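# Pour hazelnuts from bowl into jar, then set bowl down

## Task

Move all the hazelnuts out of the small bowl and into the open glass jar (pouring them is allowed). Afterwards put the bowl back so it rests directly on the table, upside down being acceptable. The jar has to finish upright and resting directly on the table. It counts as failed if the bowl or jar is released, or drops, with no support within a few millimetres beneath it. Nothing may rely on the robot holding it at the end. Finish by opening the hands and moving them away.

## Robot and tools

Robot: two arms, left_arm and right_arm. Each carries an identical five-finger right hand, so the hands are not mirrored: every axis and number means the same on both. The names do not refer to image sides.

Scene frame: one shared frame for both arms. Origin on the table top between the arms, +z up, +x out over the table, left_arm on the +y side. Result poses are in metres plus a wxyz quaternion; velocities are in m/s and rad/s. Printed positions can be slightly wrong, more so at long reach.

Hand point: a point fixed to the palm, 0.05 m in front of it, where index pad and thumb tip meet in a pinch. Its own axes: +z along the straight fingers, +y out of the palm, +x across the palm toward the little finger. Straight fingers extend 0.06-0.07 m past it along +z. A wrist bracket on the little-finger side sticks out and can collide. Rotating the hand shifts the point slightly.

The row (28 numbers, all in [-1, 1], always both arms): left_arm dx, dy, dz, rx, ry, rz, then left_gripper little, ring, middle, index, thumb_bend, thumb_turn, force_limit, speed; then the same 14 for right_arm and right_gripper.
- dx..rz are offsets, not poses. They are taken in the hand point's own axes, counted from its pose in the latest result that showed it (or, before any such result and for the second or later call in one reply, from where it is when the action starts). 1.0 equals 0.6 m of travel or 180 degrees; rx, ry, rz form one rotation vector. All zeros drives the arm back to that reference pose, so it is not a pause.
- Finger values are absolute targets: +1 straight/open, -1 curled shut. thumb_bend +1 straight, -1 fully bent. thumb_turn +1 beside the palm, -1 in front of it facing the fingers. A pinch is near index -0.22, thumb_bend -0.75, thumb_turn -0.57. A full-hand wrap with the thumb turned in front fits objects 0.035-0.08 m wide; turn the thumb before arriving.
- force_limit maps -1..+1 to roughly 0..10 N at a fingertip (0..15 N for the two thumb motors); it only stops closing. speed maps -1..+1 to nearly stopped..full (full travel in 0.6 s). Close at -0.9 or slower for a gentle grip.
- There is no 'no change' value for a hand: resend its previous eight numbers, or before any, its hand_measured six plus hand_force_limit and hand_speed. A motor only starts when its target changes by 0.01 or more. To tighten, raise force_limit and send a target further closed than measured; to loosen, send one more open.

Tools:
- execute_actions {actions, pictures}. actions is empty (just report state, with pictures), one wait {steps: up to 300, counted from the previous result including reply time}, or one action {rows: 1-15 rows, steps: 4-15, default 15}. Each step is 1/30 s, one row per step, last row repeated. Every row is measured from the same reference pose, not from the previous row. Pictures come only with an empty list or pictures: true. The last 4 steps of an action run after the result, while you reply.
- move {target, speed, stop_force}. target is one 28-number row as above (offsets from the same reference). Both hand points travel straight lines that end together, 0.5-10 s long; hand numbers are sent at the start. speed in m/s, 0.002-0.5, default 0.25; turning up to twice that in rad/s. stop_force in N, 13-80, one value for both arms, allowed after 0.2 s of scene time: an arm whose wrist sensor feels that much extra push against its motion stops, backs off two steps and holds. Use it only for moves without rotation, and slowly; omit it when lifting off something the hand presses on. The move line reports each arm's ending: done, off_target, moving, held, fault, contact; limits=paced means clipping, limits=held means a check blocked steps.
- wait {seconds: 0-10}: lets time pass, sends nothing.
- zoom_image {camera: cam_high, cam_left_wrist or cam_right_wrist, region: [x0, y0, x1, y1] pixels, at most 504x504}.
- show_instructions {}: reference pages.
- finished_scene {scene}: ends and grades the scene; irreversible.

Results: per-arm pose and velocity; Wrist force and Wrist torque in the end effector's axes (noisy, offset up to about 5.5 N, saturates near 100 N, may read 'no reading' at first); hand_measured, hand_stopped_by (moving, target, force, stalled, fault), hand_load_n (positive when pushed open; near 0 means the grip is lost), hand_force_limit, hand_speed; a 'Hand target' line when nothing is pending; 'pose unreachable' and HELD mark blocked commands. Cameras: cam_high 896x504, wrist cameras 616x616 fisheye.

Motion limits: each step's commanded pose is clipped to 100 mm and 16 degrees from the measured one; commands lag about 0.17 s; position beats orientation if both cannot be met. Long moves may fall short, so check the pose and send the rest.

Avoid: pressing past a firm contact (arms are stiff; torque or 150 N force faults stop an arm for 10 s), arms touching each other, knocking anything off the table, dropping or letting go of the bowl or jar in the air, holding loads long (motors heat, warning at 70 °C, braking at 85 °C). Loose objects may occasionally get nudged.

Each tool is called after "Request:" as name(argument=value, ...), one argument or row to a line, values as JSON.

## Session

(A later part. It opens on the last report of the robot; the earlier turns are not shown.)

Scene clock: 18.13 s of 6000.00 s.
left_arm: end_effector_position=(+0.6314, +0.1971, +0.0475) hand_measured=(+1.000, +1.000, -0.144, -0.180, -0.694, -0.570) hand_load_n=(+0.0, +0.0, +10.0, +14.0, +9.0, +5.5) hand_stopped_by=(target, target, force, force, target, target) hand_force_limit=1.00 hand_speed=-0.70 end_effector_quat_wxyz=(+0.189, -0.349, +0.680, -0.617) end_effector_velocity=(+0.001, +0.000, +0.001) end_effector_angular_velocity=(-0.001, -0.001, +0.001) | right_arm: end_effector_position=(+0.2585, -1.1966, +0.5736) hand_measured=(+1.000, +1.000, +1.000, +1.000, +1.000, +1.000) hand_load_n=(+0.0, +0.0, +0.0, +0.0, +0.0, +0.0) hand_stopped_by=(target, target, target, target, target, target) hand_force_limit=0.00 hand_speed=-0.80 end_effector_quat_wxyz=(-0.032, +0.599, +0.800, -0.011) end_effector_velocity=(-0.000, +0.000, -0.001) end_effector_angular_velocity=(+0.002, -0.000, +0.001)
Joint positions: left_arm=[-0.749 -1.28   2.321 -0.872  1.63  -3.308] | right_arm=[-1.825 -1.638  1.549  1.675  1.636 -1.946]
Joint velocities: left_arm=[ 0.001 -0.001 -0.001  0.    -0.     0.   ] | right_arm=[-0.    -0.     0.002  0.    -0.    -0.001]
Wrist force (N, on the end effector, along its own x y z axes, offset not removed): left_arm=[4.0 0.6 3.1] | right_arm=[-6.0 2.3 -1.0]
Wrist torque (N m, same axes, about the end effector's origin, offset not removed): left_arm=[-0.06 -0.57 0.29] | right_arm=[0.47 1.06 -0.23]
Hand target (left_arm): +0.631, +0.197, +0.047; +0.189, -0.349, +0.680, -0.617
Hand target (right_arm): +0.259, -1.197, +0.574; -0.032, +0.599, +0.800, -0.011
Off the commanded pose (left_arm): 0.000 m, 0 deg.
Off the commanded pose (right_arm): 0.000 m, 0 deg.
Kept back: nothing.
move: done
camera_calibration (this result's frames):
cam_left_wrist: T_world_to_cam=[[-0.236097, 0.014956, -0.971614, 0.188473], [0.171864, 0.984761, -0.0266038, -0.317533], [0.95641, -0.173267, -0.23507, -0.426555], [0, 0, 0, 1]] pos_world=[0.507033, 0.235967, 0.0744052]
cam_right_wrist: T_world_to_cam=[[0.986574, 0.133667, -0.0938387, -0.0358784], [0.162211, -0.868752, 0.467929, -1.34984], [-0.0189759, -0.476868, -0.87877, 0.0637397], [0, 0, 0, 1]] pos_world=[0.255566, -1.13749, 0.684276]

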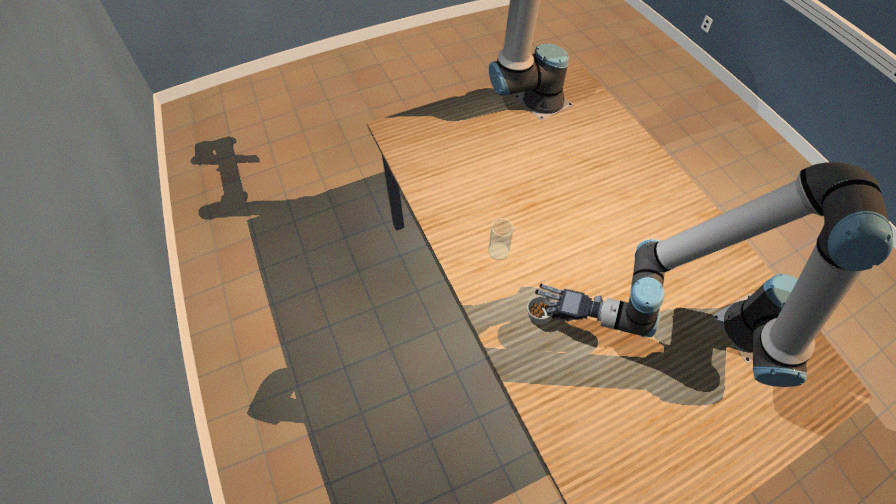

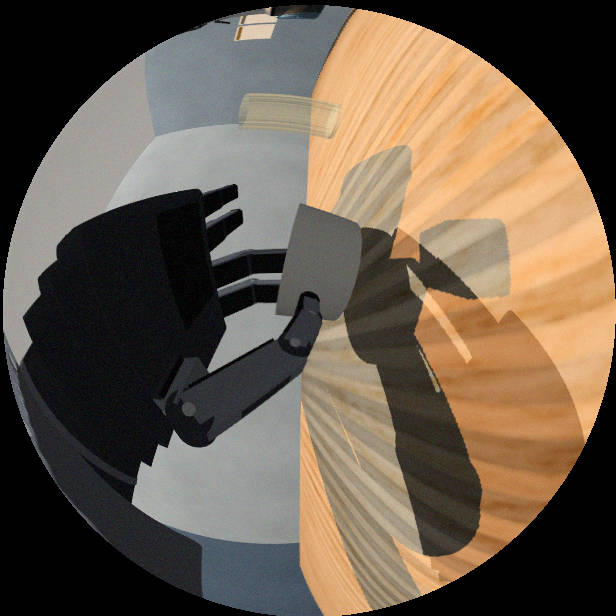

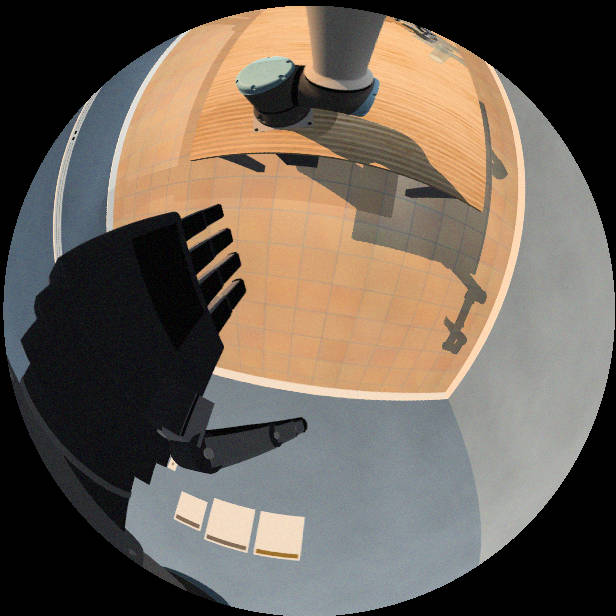

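Request:
move(
  target=[0.044,-0.243,-0.042,0,0,-0.22,1,1,-0.3,-0.7,-0.7,-0.57,1,-0.7,0,0,0,0,0,0,1,1,1,1,1,1,0,-0.8],
  speed=0.12,
)

Request:
move(
  target=[0,0,0,0.0616,0.051,0,1,1,-0.3,-0.7,-0.7,-0.57,1,-0.7,0,0,0,0,0,0,1,1,1,1,1,1,0,-0.8],
  speed=0.12,
)

Scene clock: 21.63 s of 6000.00 s.
left_arm: end_effector_position=(+0.6312, +0.1969, +0.1976) hand_measured=(+1.000, +1.000, -0.144, -0.180, -0.694, -0.570) hand_load_n=(+0.0, +0.0, +11.0, +13.5, +9.0, +5.5) hand_stopped_by=(target, target, force, force, target, target) hand_force_limit=1.00 hand_speed=-0.70 end_effector_quat_wxyz=(+0.031, +0.558, -0.522, +0.644) end_effector_velocity=(+0.000, -0.000, +0.002) end_effector_angular_velocity=(-0.006, +0.006, +0.001) | right_arm: end_effector_position=(+0.2585, -1.1966, +0.5736) hand_measured=(+1.000, +1.000, +1.000, +1.000, +1.000, +1.000) hand_load_n=(+0.0, +0.0, +0.0, +0.0, +0.0, +0.0) hand_stopped_by=(target, target, target, target, target, target) hand_force_limit=0.00 hand_speed=-0.80 end_effector_quat_wxyz=(-0.032, +0.599, +0.800, -0.011) end_effector_velocity=(-0.001, -0.001, -0.000) end_effector_angular_velocity=(+0.000, +0.001, +0.001)
Joint positions: left_arm=[-0.65  -1.489  2.191 -0.531  1.728 -3.982] | right_arm=[-1.825 -1.638  1.549  1.675  1.636 -1.946]
Joint velocities: left_arm=[ 0.002 -0.001 -0.003  0.004  0.002 -0.008] | right_arm=[-0.001  0.001 -0.    -0.     0.001 -0.002]
Wrist force (N, on the end effector, along its own x y z axes, offset not removed): left_arm=[3.7 -2.5 -0.4] | right_arm=[-4.5 1.8 2.2]
Wrist torque (N m, same axes, about the end effector's origin, offset not removed): left_arm=[-0.08 -0.70 0.44] | right_arm=[0.35 0.81 -0.28]
Hand target (left_arm): +0.631, +0.197, +0.198; +0.031, +0.559, -0.522, +0.644
Hand target (right_arm): +0.259, -1.197, +0.574; -0.032, +0.599, +0.800, -0.011
Off the commanded pose (left_arm): 0.000 m, 0 deg.
Off the commanded pose (right_arm): 0.000 m, 0 deg.
Kept back: nothing.
move: done
camera_calibration (this result's frames):
cam_left_wrist: T_world_to_cam=[[-0.622405, -0.437361, -0.649097, 0.603528], [-0.075251, 0.858906, -0.506574, -0.0376886], [0.779069, -0.266449, -0.5675, -0.195165], [0, 0, 0, 1]] pos_world=[0.524849, 0.244329, 0.2619]
cam_right_wrist: T_world_to_cam=[[0.986574, 0.133667, -0.0938388, -0.0358783], [0.162211, -0.868752, 0.467929, -1.34984], [-0.018976, -0.476868, -0.87877, 0.0637397], [0, 0, 0, 1]] pos_world=[0.255566, -1.13749, 0.684276]

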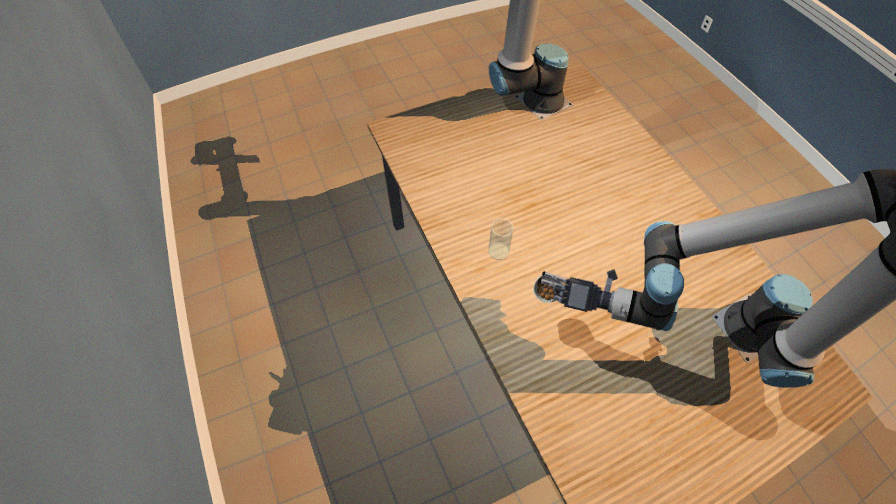

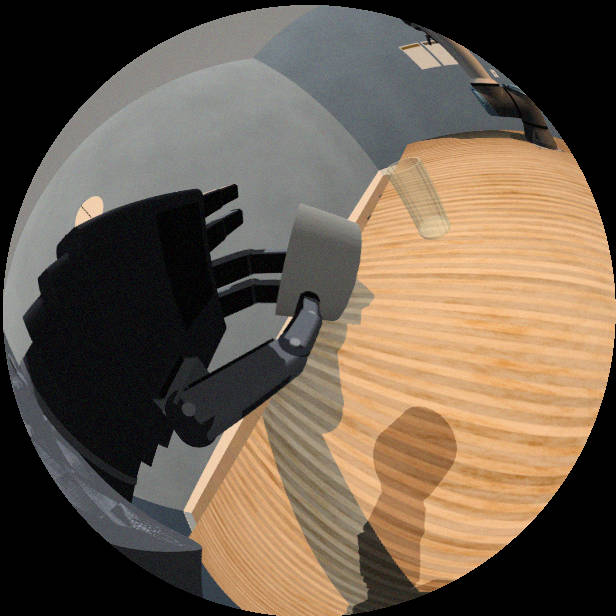

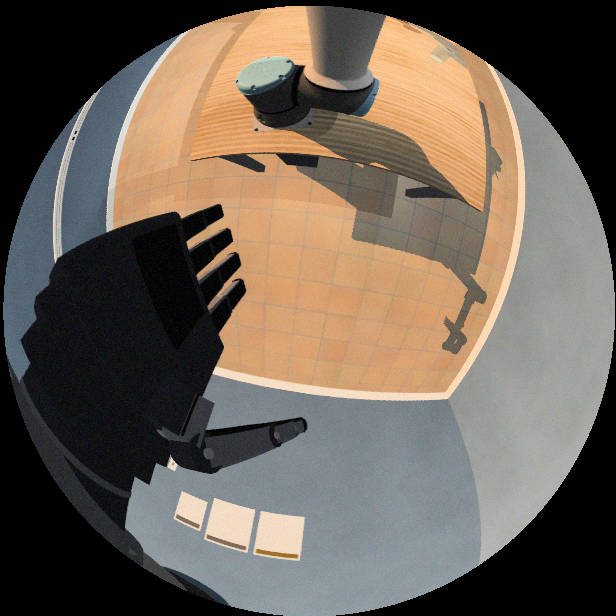

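Scene clock: 23.07 s of 6000.00 s.
left_arm: end_effector_position=(+0.6312, +0.1969, +0.1976) hand_measured=(+1.000, +1.000, -0.144, -0.180, -0.694, -0.570) hand_load_n=(+0.0, +0.0, +11.0, +13.5, +9.0, +5.5) hand_stopped_by=(target, target, force, force, target, target) hand_force_limit=1.00 hand_speed=-0.70 end_effector_quat_wxyz=(+0.018, +0.506, -0.453, +0.734) end_effector_velocity=(+0.000, +0.001, -0.001) end_effector_angular_velocity=(-0.007, -0.007, +0.003) | right_arm: end_effector_position=(+0.2585, -1.1966, +0.5736) hand_measured=(+1.000, +1.000, +1.000, +1.000, +1.000, +1.000) hand_load_n=(+0.0, +0.0, +0.0, +0.0, +0.0, +0.0) hand_stopped_by=(target, target, target, target, target, target) hand_force_limit=0.00 hand_speed=-0.80 end_effector_quat_wxyz=(-0.032, +0.599, +0.800, -0.011) end_effector_velocity=(-0.000, -0.000, -0.000) end_effector_angular_velocity=(+0.001, -0.001, -0.000)
Joint positions: left_arm=[-0.67  -1.476  2.332 -0.934  1.666 -4.014] | right_arm=[-1.825 -1.638  1.549  1.675  1.636 -1.946]
Joint velocities: left_arm=[-0.     0.003  0.006 -0.018 -0.003 -0.001] | right_arm=[-0.001  0.     0.001 -0.    -0.001 -0.001]
Wrist force (N, on the end effector, along its own x y z axes, offset not removed): left_arm=[5.1 5.7 -0.1] | right_arm=[-5.5 0.4 2.2]
Wrist torque (N m, same axes, about the end effector's origin, offset not removed): left_arm=[1.08 -0.88 0.73] | right_arm=[0.06 1.03 -0.40]
Hand target (left_arm): +0.631, +0.197, +0.198; +0.018, +0.505, -0.453, +0.734
Hand target (right_arm): +0.259, -1.197, +0.574; -0.032, +0.599, +0.800, -0.011
Off the commanded pose (left_arm): 0.000 m, 0 deg.
Off the commanded pose (right_arm): 0.000 m, 0 deg.
Kept back: nothing.
move: done
camera_calibration (this result's frames):
cam_left_wrist: T_world_to_cam=[[-0.483798, -0.574197, -0.660483, 0.545239], [-0.00707065, 0.757222, -0.653119, -0.0317348], [0.875151, -0.311308, -0.370403, -0.285914], [0, 0, 0, 1]] pos_world=[0.513779, 0.248098, 0.233492]
cam_right_wrist: T_world_to_cam=[[0.986574, 0.133667, -0.0938388, -0.0358785], [0.162211, -0.868752, 0.467929, -1.34984], [-0.018976, -0.476868, -0.87877, 0.0637395], [0, 0, 0, 1]] pos_world=[0.255566, -1.13749, 0.684276]

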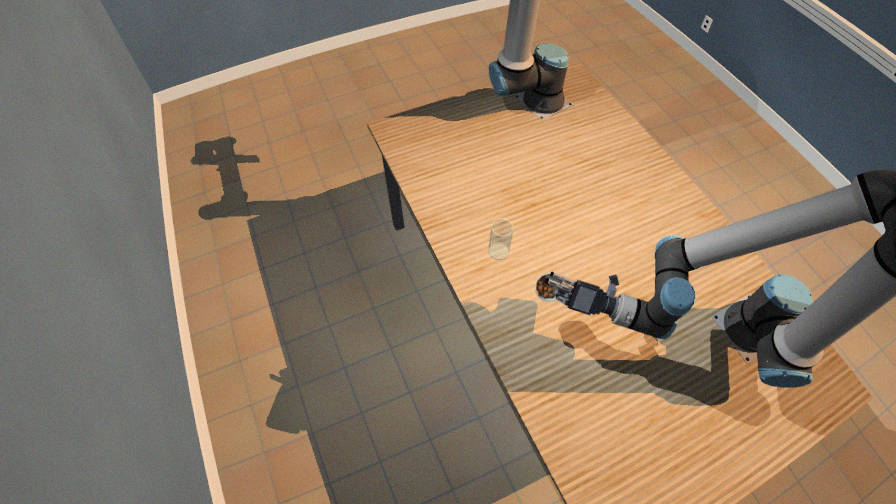

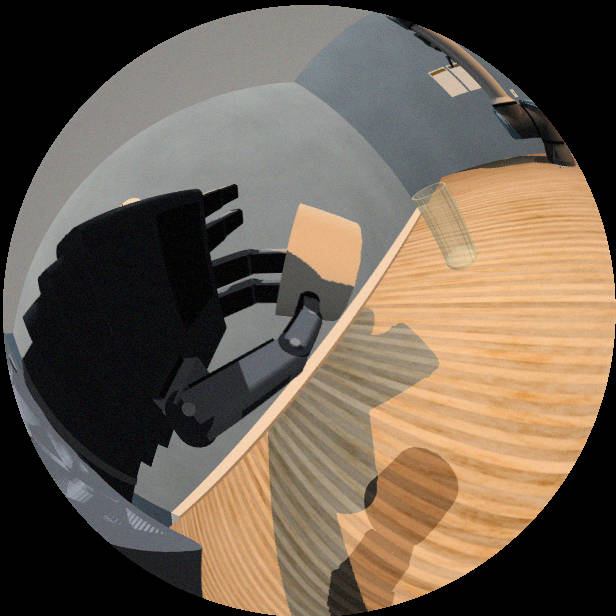

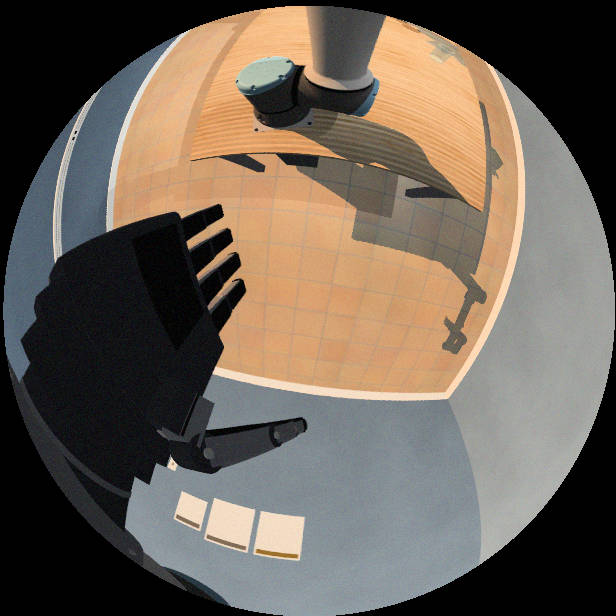

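Request:
move(
  target=[0.236,0.315,0.314,0,0,-0.08,1,1,-0.3,-0.7,-0.7,-0.57,1,-0.7,0,0,0,0,0,0,1,1,1,1,1,1,0,-0.8],
  speed=0.12,
)

Request:
zoom_image(
  camera="cam_high",
  region=[460,180,600,280],
)

Scene clock: 26.27 s of 6000.00 s.
left_arm: end_effector_position=(+0.6072, -0.1040, +0.1975) hand_measured=(+1.000, +1.000, -0.144, -0.180, -0.694, -0.570) hand_load_n=(+0.0, +0.0, +11.5, +13.0, +9.0, +5.5) hand_stopped_by=(target, target, force, force, target, target) hand_force_limit=1.00 hand_speed=-0.70 end_effector_quat_wxyz=(+0.110, +0.559, -0.386, +0.726) end_effector_velocity=(+0.000, -0.001, -0.000) end_effector_angular_velocity=(-0.001, +0.001, +0.001) | right_arm: end_effector_position=(+0.2585, -1.1966, +0.5736) hand_measured=(+1.000, +1.000, +1.000, +1.000, +1.000, +1.000) hand_load_n=(+0.0, +0.0, +0.0, +0.0, +0.0, +0.0) hand_stopped_by=(target, target, target, target, target, target) hand_force_limit=0.00 hand_speed=-0.80 end_effector_quat_wxyz=(-0.032, +0.599, +0.800, -0.011) end_effector_velocity=(+0.000, -0.000, +0.001) end_effector_angular_velocity=(-0.001, +0.000, -0.000)
Joint positions: left_arm=[-1.062 -1.265  2.076 -0.893  1.275 -4.234] | right_arm=[-1.825 -1.638  1.549  1.675  1.636 -1.946]
Joint velocities: left_arm=[-0.001  0.002 -0.002  0.    -0.002 -0.001] | right_arm=[ 0.     0.    -0.002  0.    -0.     0.001]
Wrist force (N, on the end effector, along its own x y z axes, offset not removed): left_arm=[1.3 -3.3 -0.1] | right_arm=[-3.5 -0.6 -2.2]
Wrist torque (N m, same axes, about the end effector's origin, offset not removed): left_arm=[-0.37 -0.50 0.30] | right_arm=[0.03 0.75 -0.05]
Hand target (left_arm): +0.607, -0.104, +0.198; +0.110, +0.559, -0.386, +0.726
Hand target (right_arm): +0.259, -1.197, +0.574; -0.032, +0.599, +0.800, -0.011
Off the commanded pose (left_arm): 0.000 m, 0 deg.
Off the commanded pose (right_arm): 0.000 m, 0 deg.
Kept back: nothing.
move: done
camera_calibration (this result's frames):
cam_left_wrist: T_world_to_cam=[[-0.592301, -0.665892, -0.453616, 0.376232], [-0.116631, 0.627926, -0.769484, 0.271995], [0.797231, -0.40286, -0.449585, -0.305257], [0, 0, 0, 1]] pos_world=[0.497926, -0.0432384, 0.242722]
cam_right_wrist: T_world_to_cam=[[0.986574, 0.133667, -0.0938388, -0.0358784], [0.162211, -0.868752, 0.467929, -1.34984], [-0.0189761, -0.476868, -0.87877, 0.0637397], [0, 0, 0, 1]] pos_world=[0.255566, -1.13749, 0.684276]

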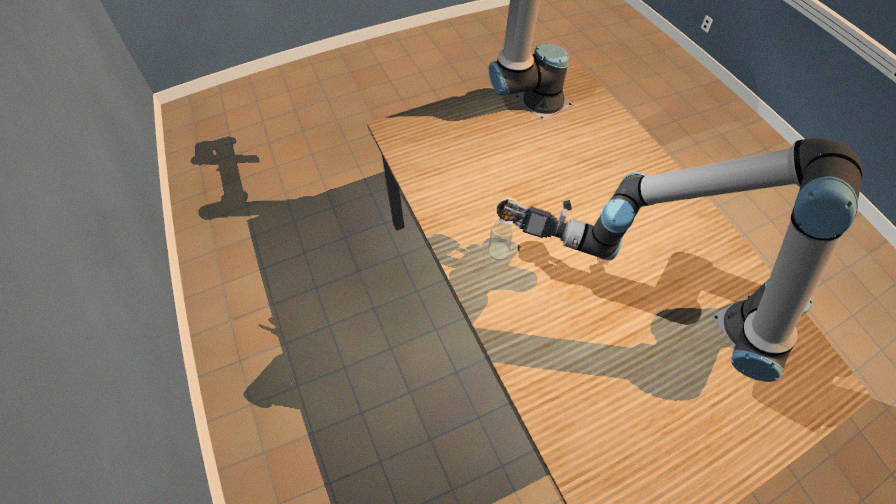

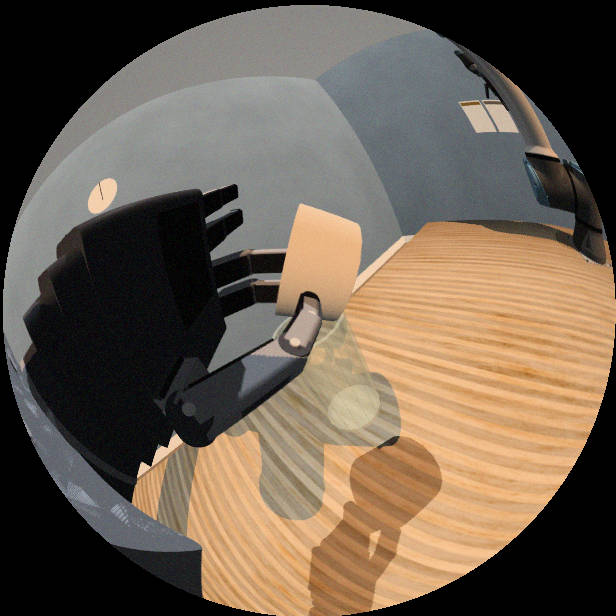

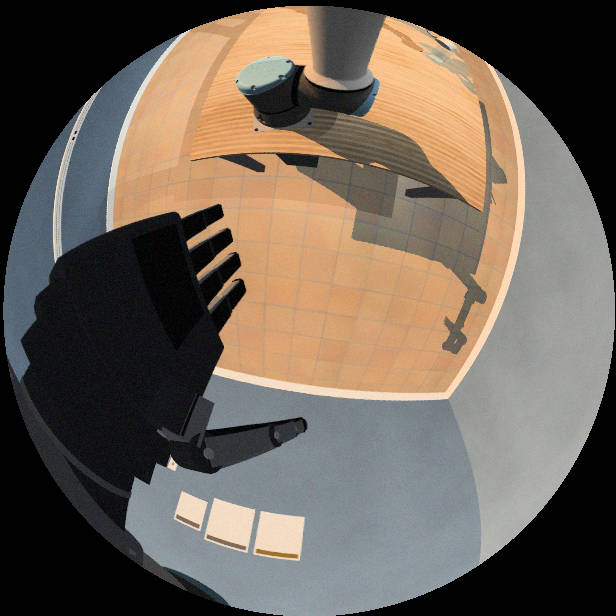

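Region (460, 180, 600, 280) of cam_high's 896x504 image, scaled by 3.600, with more detail than that image has; it fills the top 360 rows of this view, and the rest is white.

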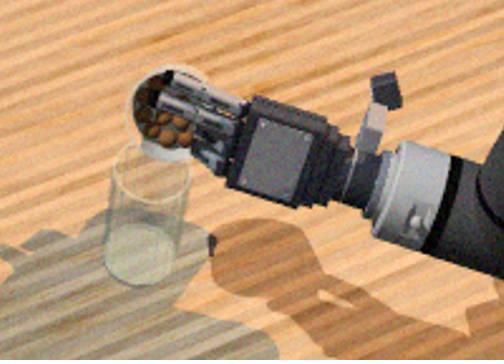

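Request:
move(
  target=[-0.011,0.016,-0.01,0,0,-0.13,1,1,-0.3,-0.7,-0.7,-0.57,1,-0.7,0,0,0,0,0,0,1,1,1,1,1,1,0,-0.8],
  speed=0.07,
)

Request:
zoom_image(
  camera="cam_high",
  region=[460,180,600,280],
)

Scene clock: 29.73 s of 6000.00 s.
left_arm: end_effector_position=(+0.5995, -0.1047, +0.1870) hand_measured=(+1.000, +1.000, -0.144, -0.180, -0.694, -0.570) hand_load_n=(+0.0, +0.0, +11.5, +13.0, +9.5, +5.5) hand_stopped_by=(target, target, force, force, target, target) hand_force_limit=1.00 hand_speed=-0.70 end_effector_quat_wxyz=(+0.255, +0.625, -0.265, +0.688) end_effector_velocity=(+0.001, -0.000, +0.001) end_effector_angular_velocity=(-0.009, +0.007, +0.000) | right_arm: end_effector_position=(+0.2585, -1.1966, +0.5736) hand_measured=(+1.000, +1.000, +1.000, +1.000, +1.000, +1.000) hand_load_n=(+0.0, +0.0, +0.0, +0.0, +0.0, +0.0) hand_stopped_by=(target, target, target, target, target, target) hand_force_limit=0.00 hand_speed=-0.80 end_effector_quat_wxyz=(-0.032, +0.599, +0.800, -0.011) end_effector_velocity=(-0.001, -0.001, -0.000) end_effector_angular_velocity=(+0.001, +0.001, -0.002)
Joint positions: left_arm=[-1.043 -1.226  2.099 -0.954  1.294 -4.643] | right_arm=[-1.825 -1.638  1.549  1.675  1.636 -1.946]
Joint velocities: left_arm=[ 0.001  0.002 -0.001 -0.002 -0.    -0.011] | right_arm=[-0.     0.002 -0.001  0.     0.001  0.002]
Wrist force (N, on the end effector, along its own x y z axes, offset not removed): left_arm=[4.7 -1.2 3.0] | right_arm=[-1.9 -4.8 2.2]
Wrist torque (N m, same axes, about the end effector's origin, offset not removed): left_arm=[-0.05 -1.07 0.67] | right_arm=[-0.69 0.55 -0.06]
Hand target (left_arm): +0.599, -0.105, +0.187; +0.255, +0.625, -0.265, +0.688
Hand target (right_arm): +0.259, -1.197, +0.574; -0.032, +0.599, +0.800, -0.011
Off the commanded pose (left_arm): 0.000 m, 0 deg.
Off the commanded pose (right_arm): 0.000 m, 0 deg.
Kept back: nothing.
move: done
camera_calibration (this result's frames):
cam_left_wrist: T_world_to_cam=[[-0.687699, -0.723113, -0.0646393, 0.344942], [-0.330464, 0.391065, -0.858989, 0.383485], [0.646424, -0.569365, -0.507897, -0.220211], [0, 0, 0, 1]] pos_world=[0.506294, -0.0259154, 0.239862]
cam_right_wrist: T_world_to_cam=[[0.986574, 0.133667, -0.0938388, -0.0358784], [0.162211, -0.868752, 0.467929, -1.34984], [-0.018976, -0.476868, -0.87877, 0.0637397], [0, 0, 0, 1]] pos_world=[0.255566, -1.13749, 0.684276]

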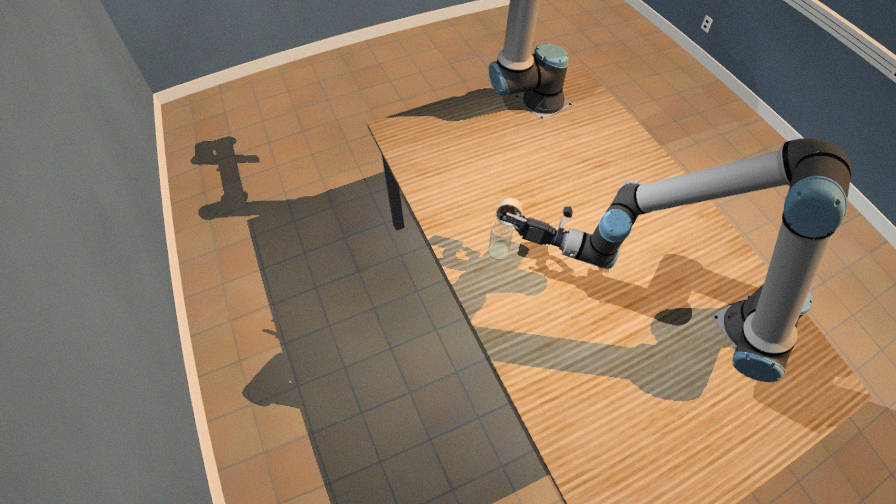

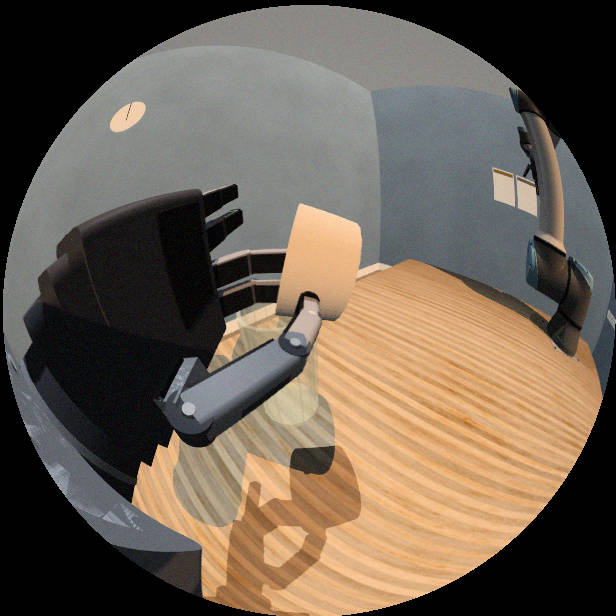

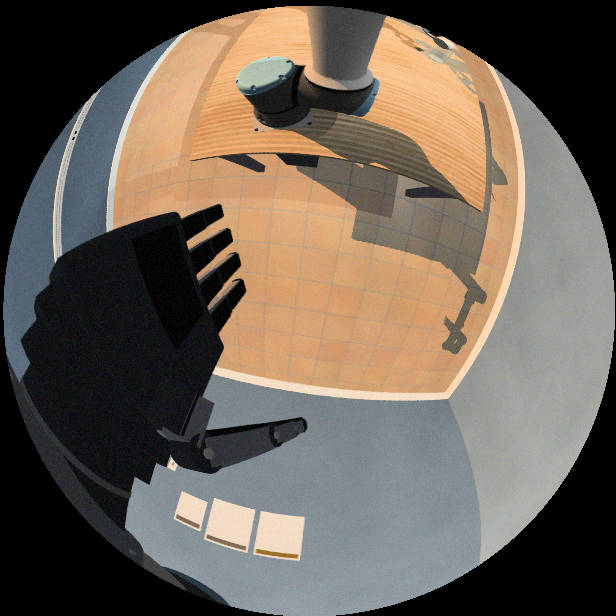

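Region (460, 180, 600, 280) of cam_high's 896x504 image, scaled by 3.600, with more detail than that image has; it fills the top 360 rows of this view, and the rest is white.

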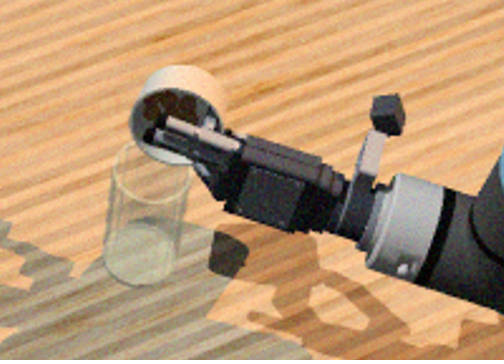

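Request:
move(
  target=[-0.015,-0.005,0,0,0,-0.08,1,1,-0.3,-0.7,-0.7,-0.57,1,-0.7,0,0,0,0,0,0,1,1,1,1,1,1,0,-0.8],
  speed=0.04,
)

Request:
move(
  target=[0.008,-0.012,0,0,0,-0.08,1,1,-0.3,-0.7,-0.7,-0.57,1,-0.7,0,0,0,0,0,0,1,1,1,1,1,1,0,-0.8],
  speed=0.03,
)

Request:
zoom_image(
  camera="cam_high",
  region=[460,180,600,280],
)

Scene clock: 34.60 s of 6000.00 s.
left_arm: end_effector_position=(+0.6023, -0.1027, +0.1782) hand_measured=(+1.000, +1.000, -0.146, -0.178, -0.694, -0.570) hand_load_n=(+0.0, +0.0, +0.0, +22.0, +11.0, +4.5) hand_stopped_by=(target, target, force, force, target, target) hand_force_limit=1.00 hand_speed=-0.70 end_effector_quat_wxyz=(+0.339, +0.653, -0.185, +0.651) end_effector_velocity=(+0.000, +0.001, -0.001) end_effector_angular_velocity=(-0.007, +0.007, -0.000) | right_arm: end_effector_position=(+0.2585, -1.1966, +0.5736) hand_measured=(+1.000, +1.000, +1.000, +1.000, +1.000, +1.000) hand_load_n=(+0.0, +0.0, +0.0, +0.0, +0.0, +0.0) hand_stopped_by=(target, target, target, target, target, target) hand_force_limit=0.00 hand_speed=-0.80 end_effector_quat_wxyz=(-0.032, +0.599, +0.800, -0.011) end_effector_velocity=(-0.000, -0.001, -0.001) end_effector_angular_velocity=(+0.001, +0.001, -0.001)
Joint positions: left_arm=[-1.026 -1.187  2.105 -0.998  1.311 -4.895] | right_arm=[-1.825 -1.638  1.549  1.675  1.636 -1.946]
Joint velocities: left_arm=[ 0.001  0.001  0.001 -0.002  0.001 -0.01 ] | right_arm=[-0.     0.002 -0.    -0.     0.001  0.001]
Wrist force (N, on the end effector, along its own x y z axes, offset not removed): left_arm=[17.8 -6.8 -0.5] | right_arm=[2.8 1.1 6.8]
Wrist torque (N m, same axes, about the end effector's origin, offset not removed): left_arm=[-0.94 -0.18 0.06] | right_arm=[0.09 -0.34 0.43]
Hand target (left_arm): +0.602, -0.103, +0.178; +0.339, +0.654, -0.185, +0.651
Hand target (right_arm): +0.259, -1.197, +0.574; -0.032, +0.599, +0.800, -0.011
Off the commanded pose (left_arm): 0.000 m, 0 deg.
Off the commanded pose (right_arm): 0.000 m, 0 deg.
Kept back: nothing.
move: done
camera_calibration (this result's frames):
cam_left_wrist: T_world_to_cam=[[-0.691259, -0.698804, 0.18394, 0.308114], [-0.471255, 0.242991, -0.847865, 0.443705], [0.547795, -0.672777, -0.497284, -0.178453], [0, 0, 0, 1]] pos_world=[0.51984, -0.0125639, 0.230786]
cam_right_wrist: T_world_to_cam=[[0.986574, 0.133667, -0.0938388, -0.0358783], [0.162211, -0.868752, 0.467929, -1.34984], [-0.018976, -0.476868, -0.87877, 0.0637397], [0, 0, 0, 1]] pos_world=[0.255566, -1.13749, 0.684276]

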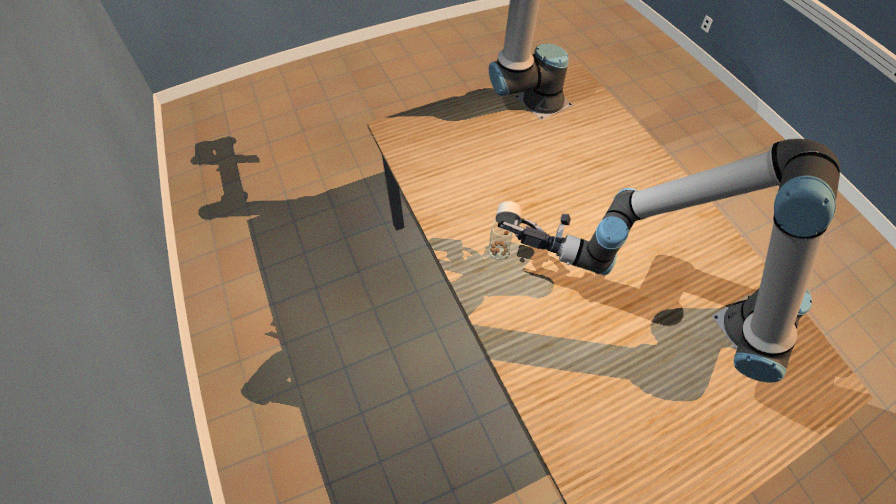

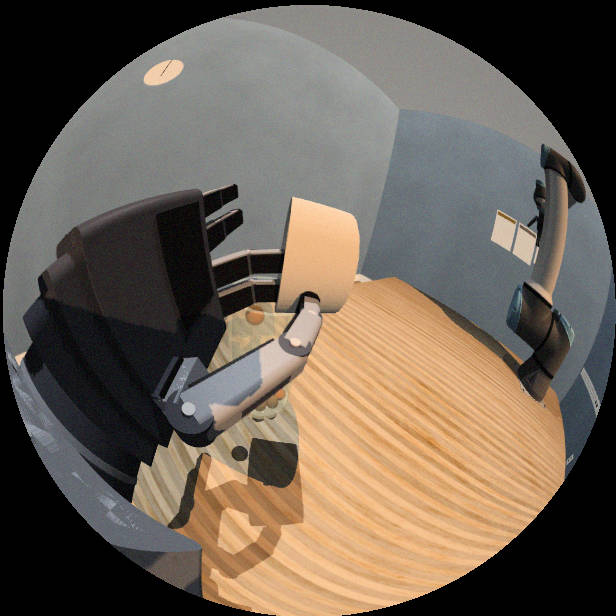

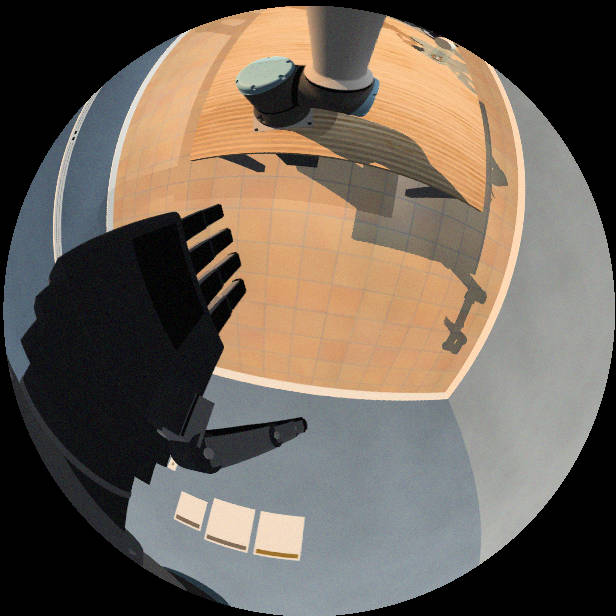

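Scene clock: 39.03 s of 6000.00 s.
left_arm: end_effector_position=(+0.6076, -0.0967, +0.1814) hand_measured=(+1.000, +1.000, -0.144, -0.176, -0.694, -0.570) hand_load_n=(+0.0, +0.0, +9.0, +15.0, +7.5, +3.0) hand_stopped_by=(target, target, force, force, target, target) hand_force_limit=1.00 hand_speed=-0.70 end_effector_quat_wxyz=(+0.417, +0.671, -0.102, +0.604) end_effector_velocity=(+0.000, -0.000, +0.001) end_effector_angular_velocity=(-0.009, +0.007, -0.001) | right_arm: end_effector_position=(+0.2585, -1.1966, +0.5736) hand_measured=(+1.000, +1.000, +1.000, +1.000, +1.000, +1.000) hand_load_n=(+0.0, +0.0, +0.0, +0.0, +0.0, +0.0) hand_stopped_by=(target, target, target, target, target, target) hand_force_limit=0.00 hand_speed=-0.80 end_effector_quat_wxyz=(-0.032, +0.599, +0.800, -0.011) end_effector_velocity=(-0.001, -0.000, -0.000) end_effector_angular_velocity=(+0.001, +0.001, -0.003)
Joint positions: left_arm=[-1.009 -1.165  2.107 -1.021  1.329 -5.147] | right_arm=[-1.825 -1.638  1.549  1.675  1.636 -1.946]
Joint velocities: left_arm=[ 0.     0.    -0.    -0.001  0.001 -0.011] | right_arm=[-0.001  0.001  0.     0.     0.001  0.002]
Wrist force (N, on the end effector, along its own x y z axes, offset not removed): left_arm=[3.9 -7.2 3.6] | right_arm=[-1.0 5.1 0.1]
Wrist torque (N m, same axes, about the end effector's origin, offset not removed): left_arm=[-0.65 -0.61 0.24] | right_arm=[0.86 0.37 0.11]
Hand target (left_arm): +0.608, -0.097, +0.181; +0.418, +0.672, -0.102, +0.603
Hand target (right_arm): +0.259, -1.197, +0.574; -0.032, +0.599, +0.800, -0.011
Off the commanded pose (left_arm): 0.000 m, 0 deg.
Off the commanded pose (right_arm): 0.000 m, 0 deg.
Kept back: nothing.
move: done
camera_calibration (this result's frames):
cam_left_wrist: T_world_to_cam=[[-0.652128, -0.63053, 0.420906, 0.255205], [-0.608562, 0.104304, -0.786621, 0.506382], [0.452086, -0.769125, -0.451736, -0.135142], [0, 0, 0, 1]] pos_world=[0.535687, 0.00415547, 0.229864]
cam_right_wrist: T_world_to_cam=[[0.986574, 0.133667, -0.0938387, -0.0358786], [0.162211, -0.868752, 0.467929, -1.34984], [-0.0189761, -0.476868, -0.87877, 0.0637397], [0, 0, 0, 1]] pos_world=[0.255566, -1.13749, 0.684276]

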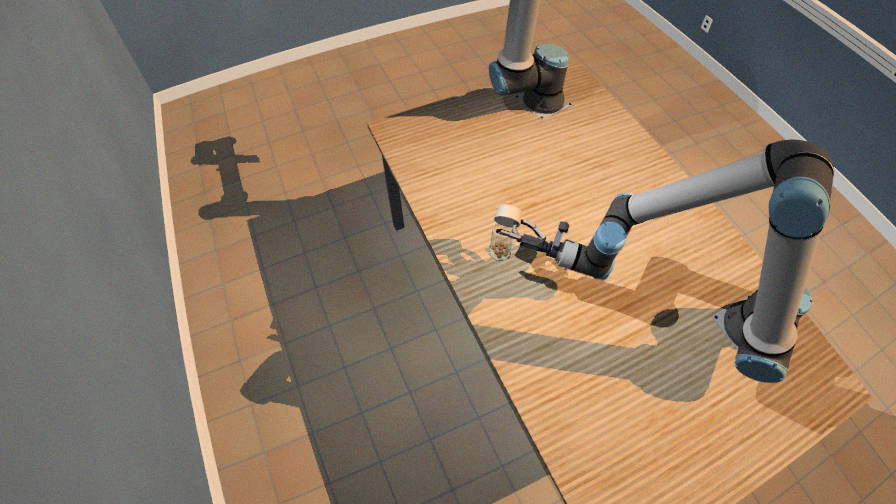

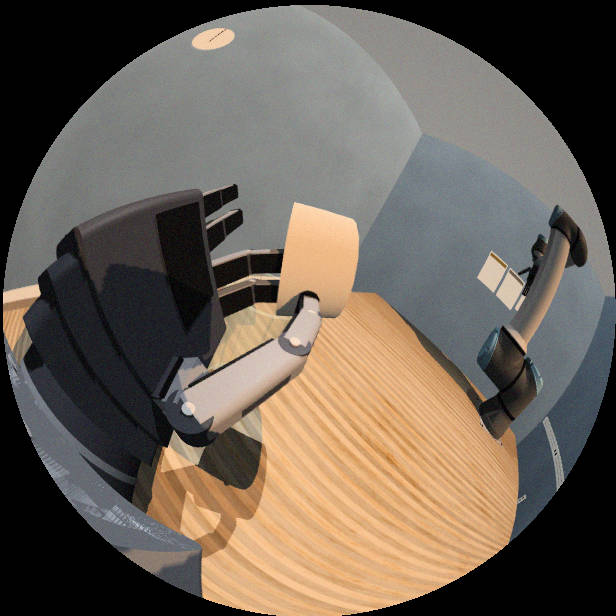

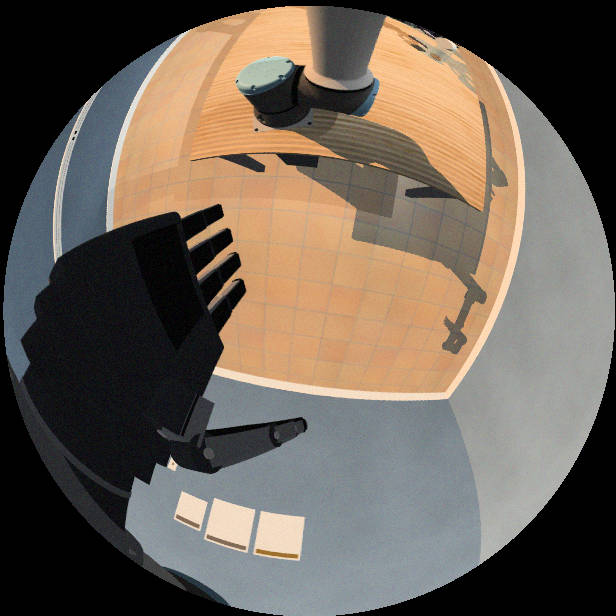

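Region (460, 180, 600, 280) of cam_high's 896x504 image, scaled by 3.600, with more detail than that image has; it fills the top 360 rows of this view, and the rest is white.

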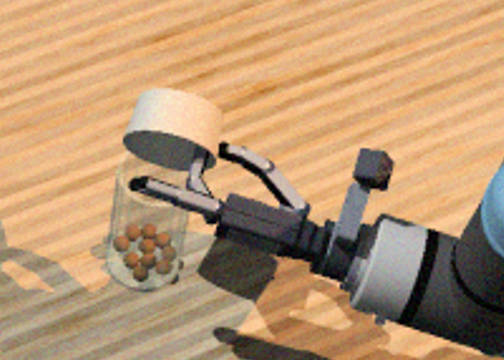

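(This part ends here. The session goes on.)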